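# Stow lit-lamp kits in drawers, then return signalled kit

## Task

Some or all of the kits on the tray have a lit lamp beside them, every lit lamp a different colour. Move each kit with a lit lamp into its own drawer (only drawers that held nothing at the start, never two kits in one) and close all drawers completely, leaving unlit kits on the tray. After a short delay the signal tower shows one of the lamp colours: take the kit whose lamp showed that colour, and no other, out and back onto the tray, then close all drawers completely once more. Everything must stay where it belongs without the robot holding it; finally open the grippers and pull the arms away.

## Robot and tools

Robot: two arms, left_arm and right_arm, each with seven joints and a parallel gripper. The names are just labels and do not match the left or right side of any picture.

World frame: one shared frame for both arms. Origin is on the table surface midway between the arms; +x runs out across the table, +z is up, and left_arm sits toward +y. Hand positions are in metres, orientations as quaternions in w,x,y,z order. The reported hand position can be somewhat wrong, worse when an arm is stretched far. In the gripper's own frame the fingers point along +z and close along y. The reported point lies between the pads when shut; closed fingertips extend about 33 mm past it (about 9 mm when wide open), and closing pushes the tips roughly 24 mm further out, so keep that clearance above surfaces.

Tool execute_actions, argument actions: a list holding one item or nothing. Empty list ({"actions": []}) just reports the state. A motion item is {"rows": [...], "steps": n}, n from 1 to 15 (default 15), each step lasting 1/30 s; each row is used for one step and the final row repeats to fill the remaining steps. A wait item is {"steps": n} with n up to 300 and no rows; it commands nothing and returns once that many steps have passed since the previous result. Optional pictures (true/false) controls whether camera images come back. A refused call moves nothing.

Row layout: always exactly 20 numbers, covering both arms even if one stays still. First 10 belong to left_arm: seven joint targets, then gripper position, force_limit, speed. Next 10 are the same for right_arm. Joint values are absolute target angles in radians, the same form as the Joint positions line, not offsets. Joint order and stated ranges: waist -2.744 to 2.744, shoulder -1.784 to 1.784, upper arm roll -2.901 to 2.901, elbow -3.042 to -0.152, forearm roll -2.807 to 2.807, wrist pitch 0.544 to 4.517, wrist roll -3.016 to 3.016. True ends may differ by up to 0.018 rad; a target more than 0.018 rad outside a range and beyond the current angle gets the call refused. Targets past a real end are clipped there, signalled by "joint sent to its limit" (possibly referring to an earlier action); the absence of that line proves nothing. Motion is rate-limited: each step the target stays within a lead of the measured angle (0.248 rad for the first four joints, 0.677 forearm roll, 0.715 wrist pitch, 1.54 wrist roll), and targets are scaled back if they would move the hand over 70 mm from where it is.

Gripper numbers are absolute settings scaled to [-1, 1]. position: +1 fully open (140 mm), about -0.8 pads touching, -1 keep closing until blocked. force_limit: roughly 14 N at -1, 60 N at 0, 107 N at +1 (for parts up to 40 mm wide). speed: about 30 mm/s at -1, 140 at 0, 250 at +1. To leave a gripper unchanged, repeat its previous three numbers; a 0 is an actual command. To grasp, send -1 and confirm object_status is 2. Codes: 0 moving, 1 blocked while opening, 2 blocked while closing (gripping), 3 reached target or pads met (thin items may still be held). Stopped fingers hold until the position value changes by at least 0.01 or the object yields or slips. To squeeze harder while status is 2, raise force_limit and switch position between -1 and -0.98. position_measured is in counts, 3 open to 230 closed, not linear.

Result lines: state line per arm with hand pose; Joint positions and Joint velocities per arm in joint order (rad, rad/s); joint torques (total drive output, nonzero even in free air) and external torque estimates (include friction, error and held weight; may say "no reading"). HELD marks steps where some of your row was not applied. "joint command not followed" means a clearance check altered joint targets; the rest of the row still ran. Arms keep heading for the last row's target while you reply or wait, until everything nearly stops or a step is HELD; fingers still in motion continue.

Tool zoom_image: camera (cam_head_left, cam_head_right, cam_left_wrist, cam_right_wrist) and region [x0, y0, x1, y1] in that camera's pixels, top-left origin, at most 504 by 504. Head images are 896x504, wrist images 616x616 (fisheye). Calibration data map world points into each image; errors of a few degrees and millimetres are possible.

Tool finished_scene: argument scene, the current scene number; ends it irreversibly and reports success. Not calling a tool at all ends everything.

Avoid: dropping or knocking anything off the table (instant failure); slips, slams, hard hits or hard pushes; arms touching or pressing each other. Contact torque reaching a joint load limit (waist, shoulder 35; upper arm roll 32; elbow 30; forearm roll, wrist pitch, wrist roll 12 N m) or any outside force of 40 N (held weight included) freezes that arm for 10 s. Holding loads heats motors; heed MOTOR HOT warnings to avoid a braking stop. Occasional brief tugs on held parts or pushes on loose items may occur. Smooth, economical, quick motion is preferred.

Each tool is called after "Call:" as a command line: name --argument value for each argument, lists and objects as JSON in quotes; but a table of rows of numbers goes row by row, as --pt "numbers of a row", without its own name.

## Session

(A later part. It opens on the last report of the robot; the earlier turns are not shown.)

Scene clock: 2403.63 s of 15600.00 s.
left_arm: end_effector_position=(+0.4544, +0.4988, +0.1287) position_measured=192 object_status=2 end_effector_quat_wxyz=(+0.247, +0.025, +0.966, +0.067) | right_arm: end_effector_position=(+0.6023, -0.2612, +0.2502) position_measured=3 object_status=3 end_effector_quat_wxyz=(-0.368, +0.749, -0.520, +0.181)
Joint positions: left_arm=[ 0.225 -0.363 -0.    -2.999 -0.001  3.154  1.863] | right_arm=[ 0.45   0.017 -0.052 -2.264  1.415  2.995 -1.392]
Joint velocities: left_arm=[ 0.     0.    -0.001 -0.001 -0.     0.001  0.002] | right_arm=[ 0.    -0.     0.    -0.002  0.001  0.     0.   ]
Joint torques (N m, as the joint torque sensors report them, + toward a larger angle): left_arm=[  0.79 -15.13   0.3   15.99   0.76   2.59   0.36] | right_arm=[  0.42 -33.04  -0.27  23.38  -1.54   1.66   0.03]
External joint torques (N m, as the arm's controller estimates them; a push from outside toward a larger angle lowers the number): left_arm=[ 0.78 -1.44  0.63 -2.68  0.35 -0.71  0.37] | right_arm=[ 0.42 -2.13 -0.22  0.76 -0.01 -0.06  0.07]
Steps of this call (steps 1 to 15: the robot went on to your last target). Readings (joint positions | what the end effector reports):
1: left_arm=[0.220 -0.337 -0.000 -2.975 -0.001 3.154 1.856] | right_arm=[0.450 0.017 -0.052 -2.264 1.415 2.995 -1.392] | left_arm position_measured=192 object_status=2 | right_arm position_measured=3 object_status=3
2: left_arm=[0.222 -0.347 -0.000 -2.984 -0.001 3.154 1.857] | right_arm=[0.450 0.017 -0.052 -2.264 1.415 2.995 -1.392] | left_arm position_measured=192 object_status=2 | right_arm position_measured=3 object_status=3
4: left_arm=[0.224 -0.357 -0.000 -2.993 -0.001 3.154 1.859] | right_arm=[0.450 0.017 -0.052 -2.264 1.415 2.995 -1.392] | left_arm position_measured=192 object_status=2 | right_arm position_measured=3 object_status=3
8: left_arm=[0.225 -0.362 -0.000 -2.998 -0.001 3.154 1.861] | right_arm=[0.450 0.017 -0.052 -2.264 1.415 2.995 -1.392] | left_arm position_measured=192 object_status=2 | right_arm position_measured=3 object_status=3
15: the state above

Call:
execute_actions --actions '[{"rows":[[0.225,-0.363,0,-2.999,0,3.154,1.863,0,0,0,0.45,0.017,-0.05,-2.264,1.415,2.995,-1.392,1,0,0]],"steps":12}]' --pictures false

Call:
execute_actions --actions '[{"rows":[[0.225,-0.4,0,-2.999,0,2.3,1.8,0.4,0,0,0.45,0.017,-0.05,-2.264,1.415,2.995,-1.392,1,0,0]],"steps":15}]' --pictures false

Call:
execute_actions --actions '[{"steps":10}]' --pictures false

Call:
execute_actions --actions '[{"rows":[[0.05,-0.638,0,-2.487,0,1.849,1.65,0.4,0,0,0.45,0.017,-0.05,-2.264,1.415,2.995,-1.392,1,0,0]],"steps":15}]' --pictures false

Call:
execute_actions --actions '[{"steps":10}]' --pictures false

Call:
execute_actions --actions '[{"rows":[[0.0,-0.076,0,-2.154,0,2.082,1.63,0.4,0,0,0.45,0.017,-0.05,-2.264,1.415,2.995,-1.392,1,0,0]],"steps":15}]' --pictures false

Call:
execute_actions --actions '[{"steps":25}]'

Scene clock: 2420.03 s of 15600.00 s.
left_arm: end_effector_position=(+0.4543, +0.4989, +0.1286) position_measured=129 object_status=0 end_effector_quat_wxyz=(+0.247, +0.026, +0.966, +0.067) | right_arm: end_effector_position=(+0.6023, -0.2612, +0.2502) position_measured=3 object_status=3 end_effector_quat_wxyz=(-0.368, +0.749, -0.520, +0.181)
Joint positions: left_arm=[ 0.225 -0.363 -0.    -2.999 -0.001  3.154  1.864] | right_arm=[ 0.45   0.017 -0.052 -2.264  1.415  2.995 -1.392]
Joint velocities: left_arm=[-0.001  0.001  0.002  0.001 -0.001 -0.     0.   ] | right_arm=[-0.     0.001  0.    -0.001  0.     0.    -0.001]
Joint torques (N m, as the joint torque sensors report them, + toward a larger angle): left_arm=[ -0.27 -13.64   0.37  18.5    0.83   3.4    0.01] | right_arm=[  0.41 -32.81   0.    23.02  -1.51   1.62   0.05]
External joint torques (N m, as the arm's controller estimates them; a push from outside toward a larger angle lowers the number): left_arm=[-0.33  0.03  0.65 -0.21  0.43  0.1   0.02] | right_arm=[ 0.35 -2.07  0.01  0.45  0.02 -0.09  0.09]
Steps of this call (steps 1 to 15: the robot went on to your last target; steps 16 to 230: nothing new was sent; then 8.33 s passed at rest; steps 231 to 242: all 12 steps of this action). Readings (joint positions | what the end effector reports):
231: left_arm=[0.225 -0.363 -0.000 -2.999 -0.001 3.154 1.864] | right_arm=[0.450 0.017 -0.052 -2.264 1.415 2.995 -1.392] | left_arm position_measured=192 object_status=0 | right_arm position_measured=3 object_status=3
232: left_arm=[0.225 -0.363 -0.000 -2.999 -0.001 3.154 1.864] | right_arm=[0.450 0.017 -0.052 -2.264 1.415 2.995 -1.392] | left_arm position_measured=191 object_status=0 | right_arm position_measured=3 object_status=3
234: left_arm=[0.225 -0.363 -0.000 -2.999 -0.001 3.154 1.864] | right_arm=[0.450 0.017 -0.052 -2.264 1.415 2.995 -1.392] | left_arm position_measured=171 object_status=0 | right_arm position_measured=3 object_status=3
238: left_arm=[0.225 -0.363 -0.000 -2.999 -0.001 3.154 1.864] | right_arm=[0.450 0.017 -0.052 -2.264 1.415 2.995 -1.392] | left_arm position_measured=140 object_status=0 | right_arm position_measured=3 object_status=3
242: the state above

Scene clock: 2420.53 s of 15600.00 s.
left_arm: end_effector_position=(+0.3008, +0.4614, +0.0474) position_measured=78 object_status=3 end_effector_quat_wxyz=(-0.017, +0.015, +1.000, -0.005) | right_arm: end_effector_position=(+0.6023, -0.2612, +0.2502) position_measured=3 object_status=3 end_effector_quat_wxyz=(-0.368, +0.749, -0.520, +0.181)
Joint positions: left_arm=[ 0.225 -0.393 -0.    -2.997 -0.001  2.57   1.84 ] | right_arm=[ 0.45   0.017 -0.052 -2.264  1.415  2.995 -1.392]
Joint velocities: left_arm=[-0.001 -0.032  0.001 -0.009  0.    -1.094 -0.069] | right_arm=[ 0.     0.    -0.    -0.001  0.     0.001 -0.001]
Joint torques (N m, as the joint torque sensors report them, + toward a larger angle): left_arm=[ -0.65 -13.93   0.29  17.26   0.84   2.1   -0.37] | right_arm=[  0.45 -32.65  -0.49  23.27  -1.53   1.61   0.  ]
External joint torques (N m, as the arm's controller estimates them; a push from outside toward a larger angle lowers the number): left_arm=[-0.62 -1.76  0.68 -1.2   0.41 -0.59 -0.37] | right_arm=[ 0.56 -1.9  -0.32  0.72 -0.01 -0.12  0.05]
Steps of this call (steps 1 to 15: all 15 steps of this action). Readings (joint positions | what the end effector reports):
1: left_arm=[0.225 -0.367 -0.000 -2.997 -0.001 3.118 1.862] | right_arm=[0.450 0.017 -0.052 -2.264 1.415 2.995 -1.392] | left_arm position_measured=129 object_status=0 | right_arm position_measured=3 object_status=3
2: left_arm=[0.225 -0.370 -0.000 -2.997 -0.001 3.079 1.861] | right_arm=[0.450 0.017 -0.052 -2.264 1.415 2.995 -1.392] | left_arm position_measured=122 object_status=0 | right_arm position_measured=3 object_status=3
4: left_arm=[0.225 -0.375 -0.000 -2.997 -0.001 3.000 1.859] | right_arm=[0.450 0.017 -0.052 -2.264 1.415 2.995 -1.392] | left_arm position_measured=107 object_status=0 | right_arm position_measured=3 object_status=3
8: left_arm=[0.225 -0.382 -0.000 -2.997 -0.001 2.843 1.853] | right_arm=[0.450 0.017 -0.052 -2.264 1.415 2.995 -1.392] | left_arm position_measured=79 object_status=0 | right_arm position_measured=3 object_status=3
15: the state above

Scene clock: 2420.87 s of 15600.00 s.
left_arm: end_effector_position=(+0.2289, +0.4438, +0.0390) position_measured=78 object_status=3 end_effector_quat_wxyz=(-0.126, +0.004, +0.992, -0.031) | right_arm: end_effector_position=(+0.6023, -0.2612, +0.2502) position_measured=3 object_status=3 end_effector_quat_wxyz=(-0.368, +0.749, -0.520, +0.181)
Joint positions: left_arm=[ 0.225 -0.397 -0.    -2.999 -0.001  2.342  1.818] | right_arm=[ 0.45   0.017 -0.052 -2.264  1.415  2.995 -1.392]
Joint velocities: left_arm=[ 0.001 -0.001  0.001 -0.     0.001 -0.229 -0.038] | right_arm=[ 0.001  0.001 -0.    -0.002  0.    -0.     0.001]
Joint torques (N m, as the joint torque sensors report them, + toward a larger angle): left_arm=[ -0.58 -12.82   0.03  17.24   0.87   1.22  -0.22] | right_arm=[  0.63 -32.78  -0.05  23.11  -1.57   1.67  -0.01]
External joint torques (N m, as the arm's controller estimates them; a push from outside toward a larger angle lowers the number): left_arm=[-0.62 -1.28  0.36 -0.63  0.44 -0.59 -0.23] | right_arm=[ 0.58 -1.96 -0.05  0.52 -0.04 -0.04  0.03]
Steps of this call (steps 1 to 10: the robot went on to your last target). Readings (joint positions | what the end effector reports):
1: left_arm=[0.225 -0.394 -0.000 -2.997 -0.001 2.531 1.837] | right_arm=[0.450 0.017 -0.052 -2.264 1.415 2.995 -1.392] | left_arm position_measured=78 object_status=3 | right_arm position_measured=3 object_status=3
2: left_arm=[0.225 -0.395 -0.000 -2.998 -0.001 2.492 1.834] | right_arm=[0.450 0.017 -0.052 -2.264 1.415 2.995 -1.392] | left_arm position_measured=78 object_status=3 | right_arm position_measured=3 object_status=3
4: left_arm=[0.225 -0.396 -0.000 -2.998 -0.001 2.430 1.829] | right_arm=[0.450 0.017 -0.052 -2.264 1.415 2.995 -1.392] | left_arm position_measured=78 object_status=3 | right_arm position_measured=3 object_status=3
8: left_arm=[0.225 -0.397 -0.000 -2.999 -0.001 2.360 1.821] | right_arm=[0.450 0.017 -0.052 -2.264 1.415 2.995 -1.392] | left_arm position_measured=78 object_status=3 | right_arm position_measured=3 object_status=3
10: the state above

Scene clock: 2421.37 s of 15600.00 s.
left_arm: end_effector_position=(+0.3883, +0.4167, +0.2978) position_measured=78 object_status=3 end_effector_quat_wxyz=(+0.036, +0.034, +0.999, +0.003) | right_arm: end_effector_position=(+0.6023, -0.2612, +0.2502) position_measured=3 object_status=3 end_effector_quat_wxyz=(-0.368, +0.749, -0.520, +0.181)
Joint positions: left_arm=[ 0.055 -0.642  0.001 -2.491 -0.001  1.921  1.709] | right_arm=[ 0.45   0.017 -0.052 -2.264  1.415  2.995 -1.392]
Joint velocities: left_arm=[-0.03  -0.025  0.001  0.131 -0.    -0.381 -0.172] | right_arm=[-0.002  0.001 -0.002 -0.001 -0.001 -0.     0.   ]
Joint torques (N m, as the joint torque sensors report them, + toward a larger angle): left_arm=[-1.93 -5.99 -1.11 20.1   1.2   1.36 -0.28] | right_arm=[  0.39 -32.77  -0.29  23.32  -1.5    1.65   0.01]
External joint torques (N m, as the arm's controller estimates them; a push from outside toward a larger angle lowers the number): left_arm=[-2.34 -1.02 -1.09  0.4   0.43 -0.61 -0.28] | right_arm=[ 0.48 -1.96 -0.14  0.73  0.03 -0.09  0.05]
Steps of this call (steps 1 to 15: all 15 steps of this action). Readings (joint positions | what the end effector reports):
1: left_arm=[0.206 -0.416 0.003 -2.982 -0.001 2.296 1.811] | right_arm=[0.450 0.017 -0.052 -2.264 1.415 2.995 -1.392] | left_arm position_measured=78 object_status=3 | right_arm position_measured=3 object_status=3
2: left_arm=[0.182 -0.447 0.003 -2.949 -0.001 2.255 1.803] | right_arm=[0.450 0.017 -0.052 -2.264 1.415 2.995 -1.392] | left_arm position_measured=78 object_status=3 | right_arm position_measured=3 object_status=3
4: left_arm=[0.143 -0.504 0.003 -2.869 -0.001 2.186 1.789] | right_arm=[0.450 0.017 -0.052 -2.264 1.415 2.995 -1.392] | left_arm position_measured=78 object_status=3 | right_arm position_measured=3 object_status=3
8: left_arm=[0.094 -0.576 0.002 -2.694 -0.001 2.076 1.763] | right_arm=[0.450 0.017 -0.052 -2.264 1.415 2.995 -1.392] | left_arm position_measured=78 object_status=3 | right_arm position_measured=3 object_status=3
15: the state above

Scene clock: 2421.70 s of 15600.00 s.
left_arm: end_effector_position=(+0.3711, +0.4149, +0.2928) position_measured=78 object_status=3 end_effector_quat_wxyz=(+0.007, +0.018, +1.000, -0.000) | right_arm: end_effector_position=(+0.6023, -0.2612, +0.2502) position_measured=3 object_status=3 end_effector_quat_wxyz=(-0.368, +0.749, -0.520, +0.181)
Joint positions: left_arm=[ 0.053 -0.64   0.001 -2.488 -0.001  1.862  1.674] | right_arm=[ 0.45   0.017 -0.052 -2.264  1.415  2.995 -1.392]
Joint velocities: left_arm=[ 0.002  0.    -0.    -0.001  0.001 -0.056 -0.058] | right_arm=[-0.    -0.    -0.     0.002 -0.    -0.     0.   ]
Joint torques (N m, as the joint torque sensors report them, + toward a larger angle): left_arm=[-2.37 -8.16 -0.68 25.57  1.29  1.8  -0.19] | right_arm=[  0.63 -32.58  -0.18  23.13  -1.55   1.66  -0.01]
External joint torques (N m, as the arm's controller estimates them; a push from outside toward a larger angle lowers the number): left_arm=[-2.37  1.89 -0.09  1.15  0.5  -0.67 -0.19] | right_arm=[ 0.75 -1.66  0.    0.41 -0.02 -0.08  0.03]
Steps of this call (steps 1 to 10: the robot went on to your last target). Readings (joint positions | what the end effector reports):
1: left_arm=[0.054 -0.642 0.001 -2.488 -0.001 1.909 1.703] | right_arm=[0.450 0.017 -0.052 -2.264 1.415 2.995 -1.392] | left_arm position_measured=78 object_status=3 | right_arm position_measured=3 object_status=3
2: left_arm=[0.054 -0.642 0.001 -2.488 -0.001 1.899 1.699] | right_arm=[0.450 0.017 -0.052 -2.264 1.415 2.995 -1.392] | left_arm position_measured=78 object_status=3 | right_arm position_measured=3 object_status=3
4: left_arm=[0.053 -0.641 0.001 -2.488 -0.001 1.884 1.690] | right_arm=[0.450 0.017 -0.052 -2.264 1.415 2.995 -1.392] | left_arm position_measured=78 object_status=3 | right_arm position_measured=3 object_status=3
8: left_arm=[0.053 -0.640 0.001 -2.488 -0.001 1.867 1.678] | right_arm=[0.450 0.017 -0.052 -2.264 1.415 2.995 -1.392] | left_arm position_measured=78 object_status=3 | right_arm position_measured=3 object_status=3
10: the state above

Scene clock: 2422.20 s of 15600.00 s.
left_arm: end_effector_position=(+0.5180, +0.3999, +0.2121) position_measured=78 object_status=3 end_effector_quat_wxyz=(-0.020, +0.029, +0.999, -0.001) | right_arm: end_effector_position=(+0.6023, -0.2612, +0.2502) position_measured=3 object_status=3 end_effector_quat_wxyz=(-0.368, +0.749, -0.520, +0.181)
Joint positions: left_arm=[ 0.003 -0.074  0.002 -2.167 -0.001  2.054  1.648] | right_arm=[ 0.45   0.017 -0.052 -2.264  1.415  2.995 -1.392]
Joint velocities: left_arm=[-0.002  0.097  0.     0.05   0.001  0.12  -0.039] | right_arm=[-0.001 -0.    -0.    -0.001  0.    -0.    -0.   ]
Joint torques (N m, as the joint torque sensors report them, + toward a larger angle): left_arm=[ -2.8  -36.09  -0.78  28.4    1.1    3.71  -0.32] | right_arm=[  0.53 -32.71  -0.06  23.35  -1.53   1.65  -0.01]
External joint torques (N m, as the arm's controller estimates them; a push from outside toward a larger angle lowers the number): left_arm=[-3.04  0.66 -1.03  0.41  0.32  0.84 -0.32] | right_arm=[ 0.55 -1.89  0.03  0.74  0.   -0.07  0.03]
Steps of this call (steps 1 to 15: all 15 steps of this action). Readings (joint positions | what the end effector reports):
1: left_arm=[0.049 -0.616 0.002 -2.462 -0.001 1.871 1.673] | right_arm=[0.450 0.017 -0.052 -2.264 1.415 2.995 -1.392] | left_arm position_measured=78 object_status=3 | right_arm position_measured=3 object_status=3
2: left_arm=[0.043 -0.580 0.002 -2.424 -0.001 1.889 1.671] | right_arm=[0.450 0.017 -0.052 -2.264 1.415 2.995 -1.392] | left_arm position_measured=78 object_status=3 | right_arm position_measured=3 object_status=3
4: left_arm=[0.031 -0.503 0.002 -2.345 -0.001 1.921 1.669] | right_arm=[0.450 0.017 -0.052 -2.264 1.415 2.995 -1.392] | left_arm position_measured=78 object_status=3 | right_arm position_measured=3 object_status=3
8: left_arm=[0.012 -0.294 0.002 -2.201 -0.001 1.994 1.661] | right_arm=[0.450 0.017 -0.052 -2.264 1.415 2.995 -1.392] | left_arm position_measured=78 object_status=3 | right_arm position_measured=3 object_status=3
15: the state above

Scene clock: 2423.03 s of 15600.00 s.
left_arm: end_effector_position=(+0.5310, +0.4001, +0.2200) position_measured=78 object_status=3 end_effector_quat_wxyz=(-0.002, +0.024, +1.000, -0.000) | right_arm: end_effector_position=(+0.6023, -0.2612, +0.2502) position_measured=3 object_status=3 end_effector_quat_wxyz=(-0.368, +0.749, -0.520, +0.181)
Joint positions: left_arm=[ 0.003 -0.075  0.002 -2.155 -0.001  2.078  1.637] | right_arm=[ 0.45   0.017 -0.052 -2.264  1.415  2.995 -1.392]
Joint velocities: left_arm=[-0.     0.     0.     0.001  0.001  0.001 -0.001] | right_arm=[ 0.001  0.001  0.001 -0.    -0.001 -0.     0.002]
Joint torques (N m, as the joint torque sensors report them, + toward a larger angle): left_arm=[ -2.11 -29.83  -1.53  24.15   1.16   3.05  -0.29] | right_arm=[  0.53 -32.88   0.29  23.01  -1.52   1.64   0.01]
External joint torques (N m, as the arm's controller estimates them; a push from outside toward a larger angle lowers the number): left_arm=[-2.2  -0.93 -1.55  0.4   0.43  0.64 -0.29] | right_arm=[ 0.48 -2.02  0.3   0.34  0.02 -0.08  0.05]
Steps of this call (steps 1 to 25: the robot went on to your last target). Readings (joint positions | what the end effector reports):
1: left_arm=[0.003 -0.072 0.002 -2.165 -0.001 2.058 1.647] | right_arm=[0.450 0.017 -0.052 -2.264 1.415 2.995 -1.392] | left_arm position_measured=78 object_status=3 | right_arm position_measured=3 object_status=3
2: left_arm=[0.003 -0.072 0.002 -2.163 -0.001 2.061 1.646] | right_arm=[0.450 0.017 -0.052 -2.264 1.415 2.995 -1.392] | left_arm position_measured=78 object_status=3 | right_arm position_measured=3 object_status=3
4: left_arm=[0.003 -0.073 0.002 -2.158 -0.001 2.067 1.644] | right_arm=[0.450 0.017 -0.052 -2.264 1.415 2.995 -1.392] | left_arm position_measured=78 object_status=3 | right_arm position_measured=3 object_status=3
8: left_arm=[0.003 -0.075 0.002 -2.155 -0.001 2.073 1.641] | right_arm=[0.450 0.017 -0.052 -2.264 1.415 2.995 -1.392] | left_arm position_measured=78 object_status=3 | right_arm position_measured=3 object_status=3
25: the state above
camera_calibration (this result's frames):
cam_left_wrist: T_world_to_cam=[[0.205549, 0.976961, -0.0574232, -0.479179], [0.894196, -0.163644, 0.416694, -0.487909], [0.397696, -0.136999, -0.907231, 0.233871], [0, 0, 0, 1]] pos_world=[0.441772, 0.420336, 0.387968]
cam_right_wrist: T_world_to_cam=[[-0.656724, -0.191801, -0.729332, 0.52508], [-0.611669, 0.70116, 0.366383, 0.451173], [0.441106, 0.686722, -0.577787, 0.234481], [0, 0, 0, 1]] pos_world=[0.51737, -0.376657, 0.353136]

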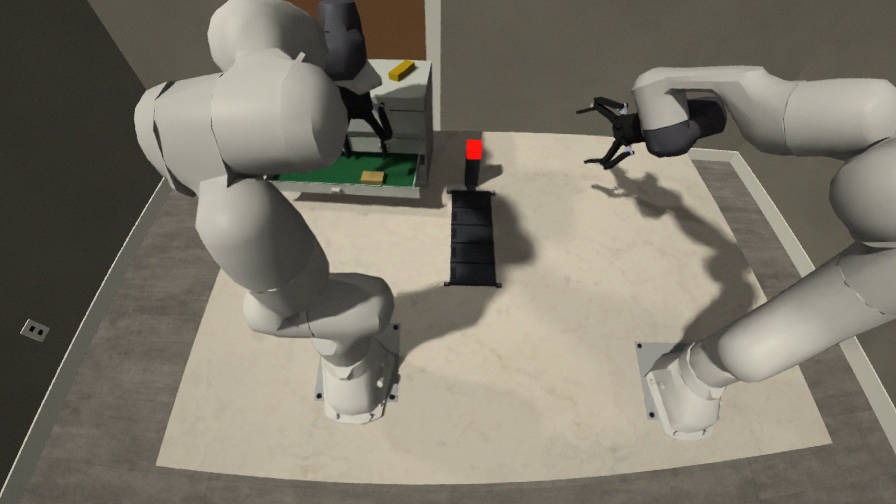

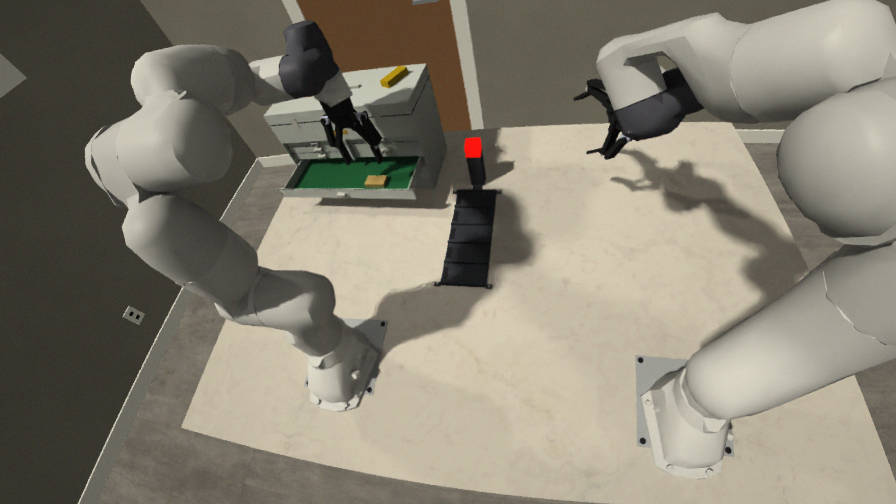

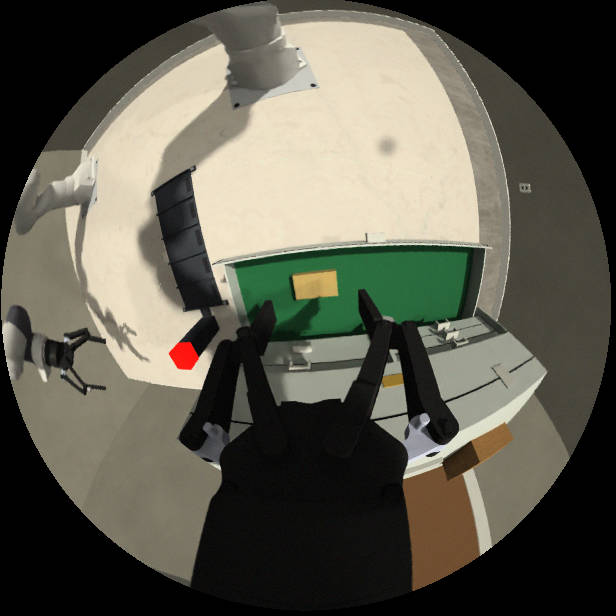

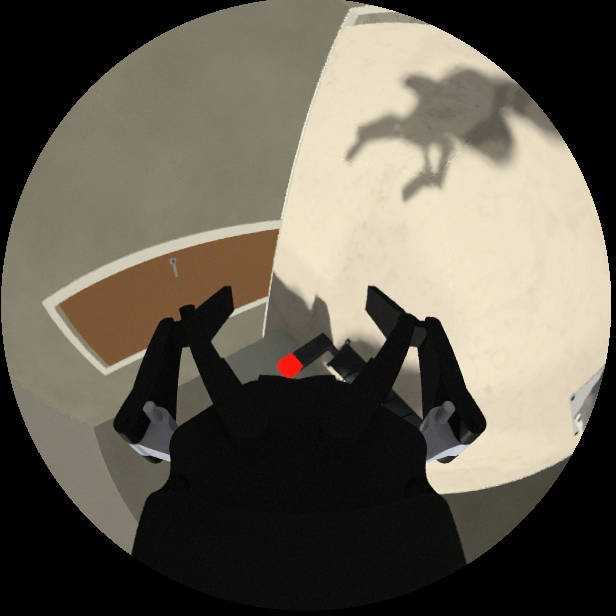

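Call:
execute_actions --actions '[{"rows":[[0.0,-0.022,0,-2.226,0,2.222,1.63,0.4,0,0,0.45,0.017,-0.05,-2.264,1.415,2.995,-1.392,1,0,0]],"steps":15}]' --pictures false

Call:
execute_actions --actions '[{"rows":[[0.0,0.02,0,-2.26,0,2.30,1.63,0.4,0,0,0.45,0.017,-0.05,-2.264,1.415,2.995,-1.392,1,0,0]],"steps":15}]' --pictures false

Call:
execute_actions --actions '[{"rows":[[0.0,0.031,0,-2.266,0,2.317,1.63,0.4,0,0,0.45,0.017,-0.05,-2.264,1.415,2.995,-1.392,1,0,0]],"steps":15}]' --pictures false

Call:
execute_actions --actions '[{"steps":15}]'

Scene clock: 2435.83 s of 15600.00 s.
left_arm: end_effector_position=(+0.5330, +0.4001, +0.1706) position_measured=78 object_status=3 end_effector_quat_wxyz=(+0.002, +0.023, +1.000, -0.000) | right_arm: end_effector_position=(+0.6023, -0.2612, +0.2502) position_measured=3 object_status=3 end_effector_quat_wxyz=(-0.368, +0.749, -0.520, +0.181)
Joint positions: left_arm=[ 0.003 -0.02   0.002 -2.227 -0.001  2.21   1.637] | right_arm=[ 0.45   0.017 -0.052 -2.264  1.415  2.995 -1.392]
Joint velocities: left_arm=[-0.001  0.001  0.    -0.    -0.     0.046  0.001] | right_arm=[-0.002  0.001  0.    -0.001 -0.001 -0.001  0.001]
Joint torques (N m, as the joint torque sensors report them, + toward a larger angle): left_arm=[ -1.89 -30.72  -0.41  22.67   1.1    3.15  -0.29] | right_arm=[  0.35 -33.05  -0.11  23.16  -1.54   1.63  -0.01]
External joint torques (N m, as the arm's controller estimates them; a push from outside toward a larger angle lowers the number): left_arm=[-1.93 -0.82 -0.43 -0.17  0.44  0.75 -0.29] | right_arm=[ 0.39 -2.35 -0.01  0.62 -0.02 -0.09  0.03]
Steps of this call (steps 1 to 15: the robot went on to your last target; steps 16 to 90: nothing new was sent; then 9.30 s passed at rest; steps 91 to 105: all 15 steps of this action). Readings (joint positions | what the end effector reports):
91: left_arm=[0.003 -0.072 0.002 -2.166 -0.001 2.104 1.637] | right_arm=[0.450 0.017 -0.052 -2.264 1.415 2.995 -1.392] | left_arm position_measured=78 object_status=3 | right_arm position_measured=3 object_status=3
92: left_arm=[0.003 -0.061 0.002 -2.182 -0.001 2.126 1.637] | right_arm=[0.450 0.017 -0.052 -2.264 1.415 2.995 -1.392] | left_arm position_measured=78 object_status=3 | right_arm position_measured=3 object_status=3
94: left_arm=[0.003 -0.037 0.002 -2.208 -0.001 2.155 1.637] | right_arm=[0.450 0.017 -0.052 -2.264 1.415 2.995 -1.392] | left_arm position_measured=78 object_status=3 | right_arm position_measured=3 object_status=3
98: left_arm=[0.003 -0.019 0.002 -2.227 -0.001 2.187 1.637] | right_arm=[0.450 0.017 -0.052 -2.264 1.415 2.995 -1.392] | left_arm position_measured=78 object_status=3 | right_arm position_measured=3 object_status=3
105: the state above

Scene clock: 2436.33 s of 15600.00 s.
left_arm: end_effector_position=(+0.5351, +0.4002, +0.1420) position_measured=78 object_status=3 end_effector_quat_wxyz=(+0.005, +0.023, +1.000, -0.000) | right_arm: end_effector_position=(+0.6023, -0.2612, +0.2502) position_measured=3 object_status=3 end_effector_quat_wxyz=(-0.368, +0.749, -0.520, +0.181)
Joint positions: left_arm=[ 0.003  0.02   0.002 -2.26  -0.001  2.291  1.637] | right_arm=[ 0.45   0.017 -0.052 -2.264  1.415  2.995 -1.392]
Joint velocities: left_arm=[-0.    -0.     0.001 -0.    -0.     0.028  0.001] | right_arm=[-0.001 -0.     0.001  0.    -0.002  0.001  0.001]
Joint torques (N m, as the joint torque sensors report them, + toward a larger angle): left_arm=[ -1.94 -30.94  -0.26  21.8    1.14   3.23  -0.26] | right_arm=[  0.15 -32.64  -0.3   23.24  -1.58   1.62   0.1 ]
External joint torques (N m, as the arm's controller estimates them; a push from outside toward a larger angle lowers the number): left_arm=[-1.92 -0.1  -0.26 -0.52  0.51  0.8  -0.25] | right_arm=[ 0.19 -1.68 -0.2   0.55 -0.05 -0.11  0.14]
Steps of this call (steps 1 to 15: all 15 steps of this action). Readings (joint positions | what the end effector reports):
1: left_arm=[0.003 -0.016 0.002 -2.231 -0.001 2.226 1.637] | right_arm=[0.450 0.017 -0.052 -2.264 1.415 2.995 -1.392] | left_arm position_measured=78 object_status=3 | right_arm position_measured=3 object_status=3
2: left_arm=[0.003 -0.008 0.002 -2.238 -0.001 2.240 1.637] | right_arm=[0.450 0.017 -0.052 -2.264 1.415 2.995 -1.392] | left_arm position_measured=78 object_status=3 | right_arm position_measured=3 object_status=3
4: left_arm=[0.003 0.009 0.002 -2.251 -0.001 2.258 1.637] | right_arm=[0.450 0.017 -0.052 -2.264 1.415 2.995 -1.392] | left_arm position_measured=78 object_status=3 | right_arm position_measured=3 object_status=3
8: left_arm=[0.003 0.020 0.002 -2.260 -0.001 2.277 1.637] | right_arm=[0.450 0.017 -0.052 -2.264 1.415 2.995 -1.392] | left_arm position_measured=78 object_status=3 | right_arm position_measured=3 object_status=3
15: the state above

Scene clock: 2436.83 s of 15600.00 s.
left_arm: end_effector_position=(+0.5376, +0.4002, +0.1372) position_measured=78 object_status=3 end_effector_quat_wxyz=(+0.009, +0.023, +1.000, +0.000) | right_arm: end_effector_position=(+0.6023, -0.2612, +0.2502) position_measured=3 object_status=3 end_effector_quat_wxyz=(-0.368, +0.749, -0.520, +0.181)
Joint positions: left_arm=[ 0.003  0.029  0.002 -2.265 -0.001  2.312  1.637] | right_arm=[ 0.45   0.017 -0.052 -2.264  1.415  2.995 -1.392]
Joint velocities: left_arm=[-0.    -0.     0.001  0.    -0.001  0.007 -0.   ] | right_arm=[ 0.    -0.002 -0.    -0.001 -0.     0.     0.001]
Joint torques (N m, as the joint torque sensors report them, + toward a larger angle): left_arm=[ -1.47 -30.31  -0.55  20.25   1.01   3.29  -0.25] | right_arm=[  0.55 -32.36  -0.04  23.09  -1.54   1.64   0.08]
External joint torques (N m, as the arm's controller estimates them; a push from outside toward a larger angle lowers the number): left_arm=[-1.59  0.65 -0.7  -1.92  0.4   0.84 -0.25] | right_arm=[ 0.52 -1.36 -0.01  0.37  0.   -0.09  0.13]
Steps of this call (steps 1 to 15: all 15 steps of this action). Readings (joint positions | what the end effector reports):
1: left_arm=[0.003 0.021 0.002 -2.261 -0.001 2.295 1.637] | right_arm=[0.450 0.017 -0.052 -2.264 1.415 2.995 -1.392] | left_arm position_measured=78 object_status=3 | right_arm position_measured=3 object_status=3
2: left_arm=[0.003 0.023 0.002 -2.261 -0.001 2.298 1.637] | right_arm=[0.450 0.017 -0.052 -2.264 1.415 2.995 -1.392] | left_arm position_measured=78 object_status=3 | right_arm position_measured=3 object_status=3
4: left_arm=[0.003 0.027 0.002 -2.263 -0.001 2.303 1.637] | right_arm=[0.450 0.017 -0.052 -2.264 1.415 2.995 -1.392] | left_arm position_measured=78 object_status=3 | right_arm position_measured=3 object_status=3
8: left_arm=[0.003 0.029 0.002 -2.265 -0.001 2.308 1.637] | right_arm=[0.450 0.017 -0.052 -2.264 1.415 2.995 -1.392] | left_arm position_measured=78 object_status=3 | right_arm position_measured=3 object_status=3
15: the state above

Scene clock: 2437.33 s of 15600.00 s.
left_arm: end_effector_position=(+0.5379, +0.4002, +0.1373) position_measured=78 object_status=3 end_effector_quat_wxyz=(+0.009, +0.023, +1.000, +0.000) | right_arm: end_effector_position=(+0.6023, -0.2612, +0.2502) position_measured=3 object_status=3 end_effector_quat_wxyz=(-0.368, +0.749, -0.520, +0.181)
Joint positions: left_arm=[ 0.003  0.029  0.002 -2.265 -0.001  2.313  1.637] | right_arm=[ 0.45   0.017 -0.052 -2.264  1.415  2.995 -1.392]
Joint velocities: left_arm=[-0.002 -0.    -0.001  0.    -0.001  0.    -0.001] | right_arm=[-0.     0.001 -0.     0.001  0.     0.    -0.001]
Joint torques (N m, as the joint torque sensors report them, + toward a larger angle): left_arm=[ -1.99 -29.46  -0.67  20.7    1.05   3.26  -0.17] | right_arm=[  0.34 -32.21  -0.31  23.36  -1.57   1.72   0.02]
External joint torques (N m, as the arm's controller estimates them; a push from outside toward a larger angle lowers the number): left_arm=[-1.91  1.49 -0.62 -1.45  0.44  0.81 -0.17] | right_arm=[ 0.43 -1.38 -0.15  0.72 -0.04 -0.02  0.06]
Steps of this call (steps 1 to 15: the robot went on to your last target). Readings (joint positions | what the end effector reports):
1: left_arm=[0.003 0.029 0.002 -2.265 -0.001 2.312 1.637] | right_arm=[0.450 0.017 -0.052 -2.264 1.415 2.995 -1.392] | left_arm position_measured=78 object_status=3 | right_arm position_measured=3 object_status=3
2: left_arm=[0.003 0.029 0.002 -2.265 -0.001 2.312 1.637] | right_arm=[0.450 0.017 -0.052 -2.264 1.415 2.995 -1.392] | left_arm position_measured=78 object_status=3 | right_arm position_measured=3 object_status=3
4: left_arm=[0.003 0.029 0.002 -2.265 -0.001 2.312 1.637] | right_arm=[0.450 0.017 -0.052 -2.264 1.415 2.995 -1.392] | left_arm position_measured=78 object_status=3 | right_arm position_measured=3 object_status=3
8: left_arm=[0.003 0.029 0.002 -2.265 -0.001 2.313 1.637] | right_arm=[0.450 0.017 -0.052 -2.264 1.415 2.995 -1.392] | left_arm position_measured=78 object_status=3 | right_arm position_measured=3 object_status=3
15: the state above
All arms were judged still, so your last target was given up. Only a new action makes them travel on or press farther. Fingers that are still opening or closing keep moving.
camera_calibration (this result's frames):
cam_left_wrist: T_world_to_cam=[[0.205911, 0.977173, -0.0522808, -0.486488], [0.885077, -0.163183, 0.435901, -0.457552], [0.417419, -0.136029, -0.898475, 0.14386], [0, 0, 0, 1]] pos_world=[0.445092, 0.420288, 0.303268]
cam_right_wrist: T_world_to_cam=[[-0.656725, -0.191801, -0.729332, 0.52508], [-0.611669, 0.70116, 0.366383, 0.451173], [0.441106, 0.686722, -0.577787, 0.234481], [0, 0, 0, 1]] pos_world=[0.51737, -0.376657, 0.353136]

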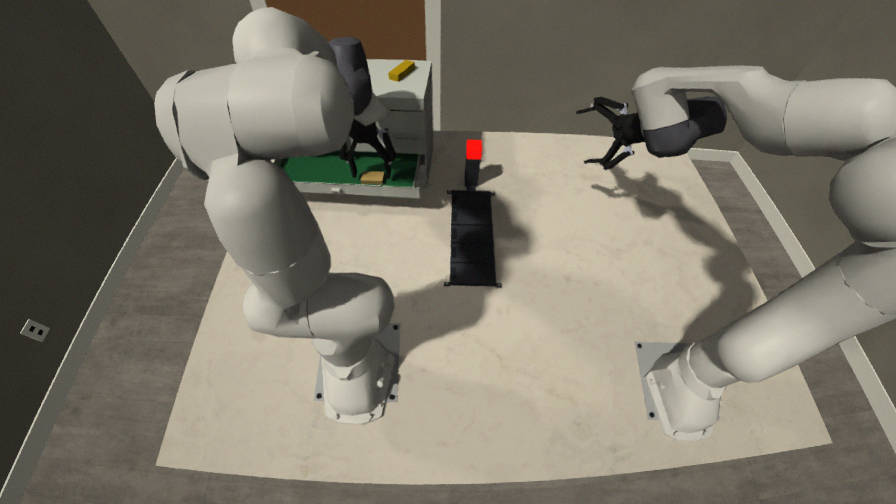

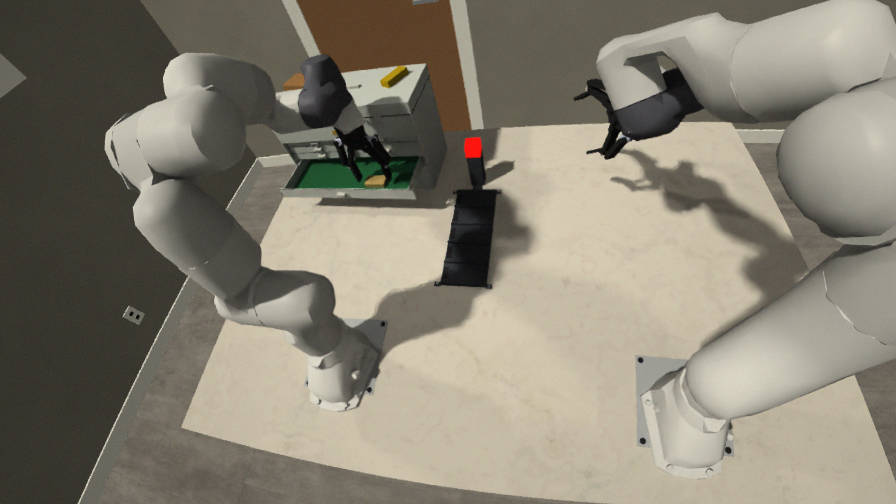

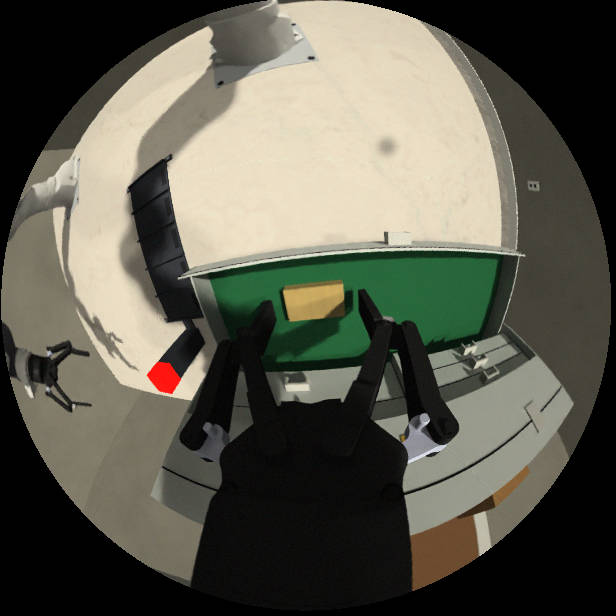

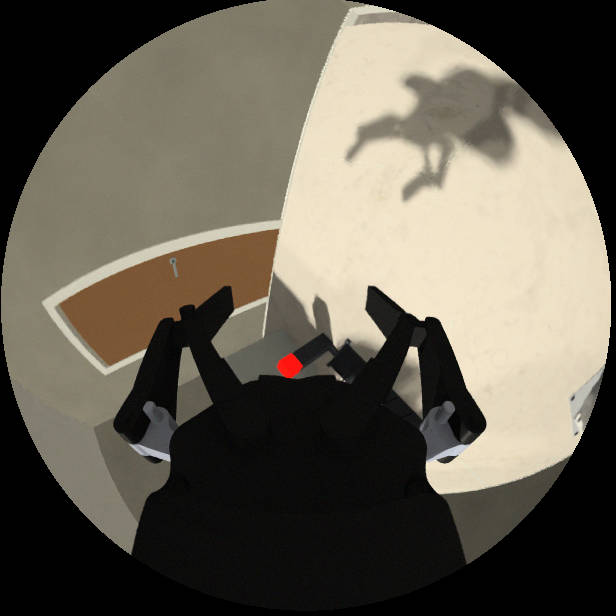

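Lower ~3.5 mm, then grip.

Call:
execute_actions --actions '[{"rows":[[0.0,0.038,0,-2.269,0,2.315,1.63,0.4,0,0,0.45,0.017,-0.05,-2.264,1.415,2.995,-1.392,1,0,0]],"steps":15}]' --pictures false

Call:
execute_actions --actions '[{"rows":[[0.0,0.038,0,-2.269,0,2.315,1.63,-1,0,-0.6,0.45,0.017,-0.05,-2.264,1.415,2.995,-1.392,1,0,0]],"steps":15}]' --pictures false

Call:
execute_actions --actions '[{"steps":12}]' --pictures false

Scene clock: 2447.50 s of 15600.00 s.
left_arm: end_effector_position=(+0.5351, +0.4002, +0.1324) position_measured=78 object_status=3 end_effector_quat_wxyz=(+0.004, +0.023, +1.000, -0.000) | right_arm: end_effector_position=(+0.6023, -0.2612, +0.2502) position_measured=3 object_status=3 end_effector_quat_wxyz=(-0.368, +0.749, -0.520, +0.181)
Joint positions: left_arm=[ 0.003  0.036  0.002 -2.268 -0.001  2.313  1.637] | right_arm=[ 0.45   0.017 -0.052 -2.264  1.415  2.995 -1.392]
Joint velocities: left_arm=[ 0.     0.001  0.001 -0.001 -0.001  0.     0.001] | right_arm=[ 0.     0.002  0.    -0.     0.002 -0.    -0.   ]
Joint torques (N m, as the joint torque sensors report them, + toward a larger angle): left_arm=[ -2.21 -29.59  -0.97  20.46   1.05   2.91  -0.21] | right_arm=[  0.69 -32.67   0.12  23.17  -1.48   1.65   0.  ]
External joint torques (N m, as the arm's controller estimates them; a push from outside toward a larger angle lowers the number): left_arm=[-2.23  1.4  -1.02 -1.55  0.44  0.49 -0.21] | right_arm=[ 0.68 -1.88  0.17  0.57  0.05 -0.07  0.05]
Steps of this call (steps 1 to 90: nothing new was sent; then 6.67 s passed at rest; steps 91 to 105: all 15 steps of this action). Readings (joint positions | what the end effector reports):
91: left_arm=[0.003 0.030 0.002 -2.265 -0.001 2.313 1.637] | right_arm=[0.450 0.017 -0.052 -2.264 1.415 2.995 -1.392] | left_arm position_measured=78 object_status=3 | right_arm position_measured=3 object_status=3
92: left_arm=[0.003 0.032 0.002 -2.265 -0.001 2.313 1.637] | right_arm=[0.450 0.017 -0.052 -2.264 1.415 2.995 -1.392] | left_arm position_measured=78 object_status=3 | right_arm position_measured=3 object_status=3
94: left_arm=[0.003 0.034 0.002 -2.267 -0.001 2.313 1.637] | right_arm=[0.450 0.017 -0.052 -2.264 1.415 2.995 -1.392] | left_arm position_measured=78 object_status=3 | right_arm position_measured=3 object_status=3
98: left_arm=[0.003 0.036 0.002 -2.268 -0.001 2.313 1.637] | right_arm=[0.450 0.017 -0.052 -2.264 1.415 2.995 -1.392] | left_arm position_measured=78 object_status=3 | right_arm position_measured=3 object_status=3
105: the state above

Scene clock: 2448.00 s of 15600.00 s.
left_arm: end_effector_position=(+0.5351, +0.4001, +0.1325) position_measured=133 object_status=0 end_effector_quat_wxyz=(+0.005, +0.023, +1.000, -0.000) | right_arm: end_effector_position=(+0.6023, -0.2612, +0.2502) position_measured=3 object_status=3 end_effector_quat_wxyz=(-0.368, +0.749, -0.520, +0.181)
Joint positions: left_arm=[ 0.003  0.036  0.002 -2.268 -0.001  2.313  1.637] | right_arm=[ 0.45   0.017 -0.052 -2.264  1.415  2.995 -1.392]
Joint velocities: left_arm=[ 0.    -0.001  0.    -0.001 -0.001  0.001  0.   ] | right_arm=[-0.002 -0.001  0.001 -0.002 -0.     0.    -0.001]
Joint torques (N m, as the joint torque sensors report them, + toward a larger angle): left_arm=[ -2.51 -29.74  -0.39  20.63   1.02   2.95  -0.23] | right_arm=[  0.46 -32.62  -0.18  23.21  -1.55   1.59   0.03]
External joint torques (N m, as the arm's controller estimates them; a push from outside toward a larger angle lowers the number): left_arm=[-2.49  0.95 -0.41 -1.1   0.42  0.57 -0.23] | right_arm=[ 0.4  -1.79 -0.17  0.6  -0.02 -0.13  0.07]
Steps of this call (steps 1 to 15: all 15 steps of this action). Readings (joint positions | what the end effector reports):
1: left_arm=[0.003 0.036 0.002 -2.268 -0.001 2.313 1.637] | right_arm=[0.450 0.017 -0.052 -2.264 1.415 2.995 -1.392] | left_arm position_measured=78 object_status=0 | right_arm position_measured=3 object_status=3
2: left_arm=[0.003 0.036 0.002 -2.268 -0.001 2.313 1.637] | right_arm=[0.450 0.017 -0.052 -2.264 1.415 2.995 -1.392] | left_arm position_measured=82 object_status=0 | right_arm position_measured=3 object_status=3
4: left_arm=[0.003 0.036 0.002 -2.268 -0.001 2.313 1.637] | right_arm=[0.450 0.017 -0.052 -2.264 1.415 2.995 -1.392] | left_arm position_measured=90 object_status=0 | right_arm position_measured=3 object_status=3
8: left_arm=[0.003 0.036 0.002 -2.268 -0.001 2.313 1.637] | right_arm=[0.450 0.017 -0.052 -2.264 1.415 2.995 -1.392] | left_arm position_measured=106 object_status=0 | right_arm position_measured=3 object_status=3
15: the state above

Scene clock: 2448.40 s of 15600.00 s.
left_arm: end_effector_position=(+0.5351, +0.4001, +0.1325) position_measured=133 object_status=2 end_effector_quat_wxyz=(+0.005, +0.023, +1.000, -0.000) | right_arm: end_effector_position=(+0.6023, -0.2612, +0.2502) position_measured=3 object_status=3 end_effector_quat_wxyz=(-0.368, +0.749, -0.520, +0.181)
Joint positions: left_arm=[ 0.003  0.036  0.002 -2.268 -0.001  2.313  1.637] | right_arm=[ 0.45   0.017 -0.052 -2.264  1.415  2.995 -1.392]
Joint velocities: left_arm=[ 0.     0.001  0.     0.     0.001  0.001 -0.   ] | right_arm=[-0.002  0.001  0.     0.001 -0.    -0.     0.   ]
Joint torques (N m, as the joint torque sensors report them, + toward a larger angle): left_arm=[ -1.88 -29.57  -0.8   20.65   1.14   2.86  -0.25] | right_arm=[  0.31 -32.28  -0.27  23.14  -1.55   1.69   0.04]
External joint torques (N m, as the arm's controller estimates them; a push from outside toward a larger angle lowers the number): left_arm=[-1.88  1.52 -0.83 -1.42  0.53  0.42 -0.25] | right_arm=[ 0.37 -1.42 -0.16  0.51 -0.03 -0.04  0.08]
Steps of this call (steps 1 to 12: the robot went on to your last target). Readings (joint positions | what the end effector reports):
1: left_arm=[0.003 0.036 0.002 -2.268 -0.001 2.313 1.637] | right_arm=[0.450 0.017 -0.052 -2.264 1.415 2.995 -1.392] | left_arm position_measured=133 object_status=0 | right_arm position_measured=3 object_status=3
2: left_arm=[0.003 0.036 0.002 -2.268 -0.001 2.313 1.637] | right_arm=[0.450 0.017 -0.052 -2.264 1.415 2.995 -1.392] | left_arm position_measured=133 object_status=0 | right_arm position_measured=3 object_status=3
4: left_arm=[0.003 0.036 0.002 -2.268 -0.001 2.313 1.637] | right_arm=[0.450 0.017 -0.052 -2.264 1.415 2.995 -1.392] | left_arm position_measured=133 object_status=0 | right_arm position_measured=3 object_status=3
8: left_arm=[0.003 0.036 0.002 -2.268 -0.001 2.313 1.637] | right_arm=[0.450 0.017 -0.052 -2.264 1.415 2.995 -1.392] | left_arm position_measured=133 object_status=2 | right_arm position_measured=3 object_status=3
12: the state above


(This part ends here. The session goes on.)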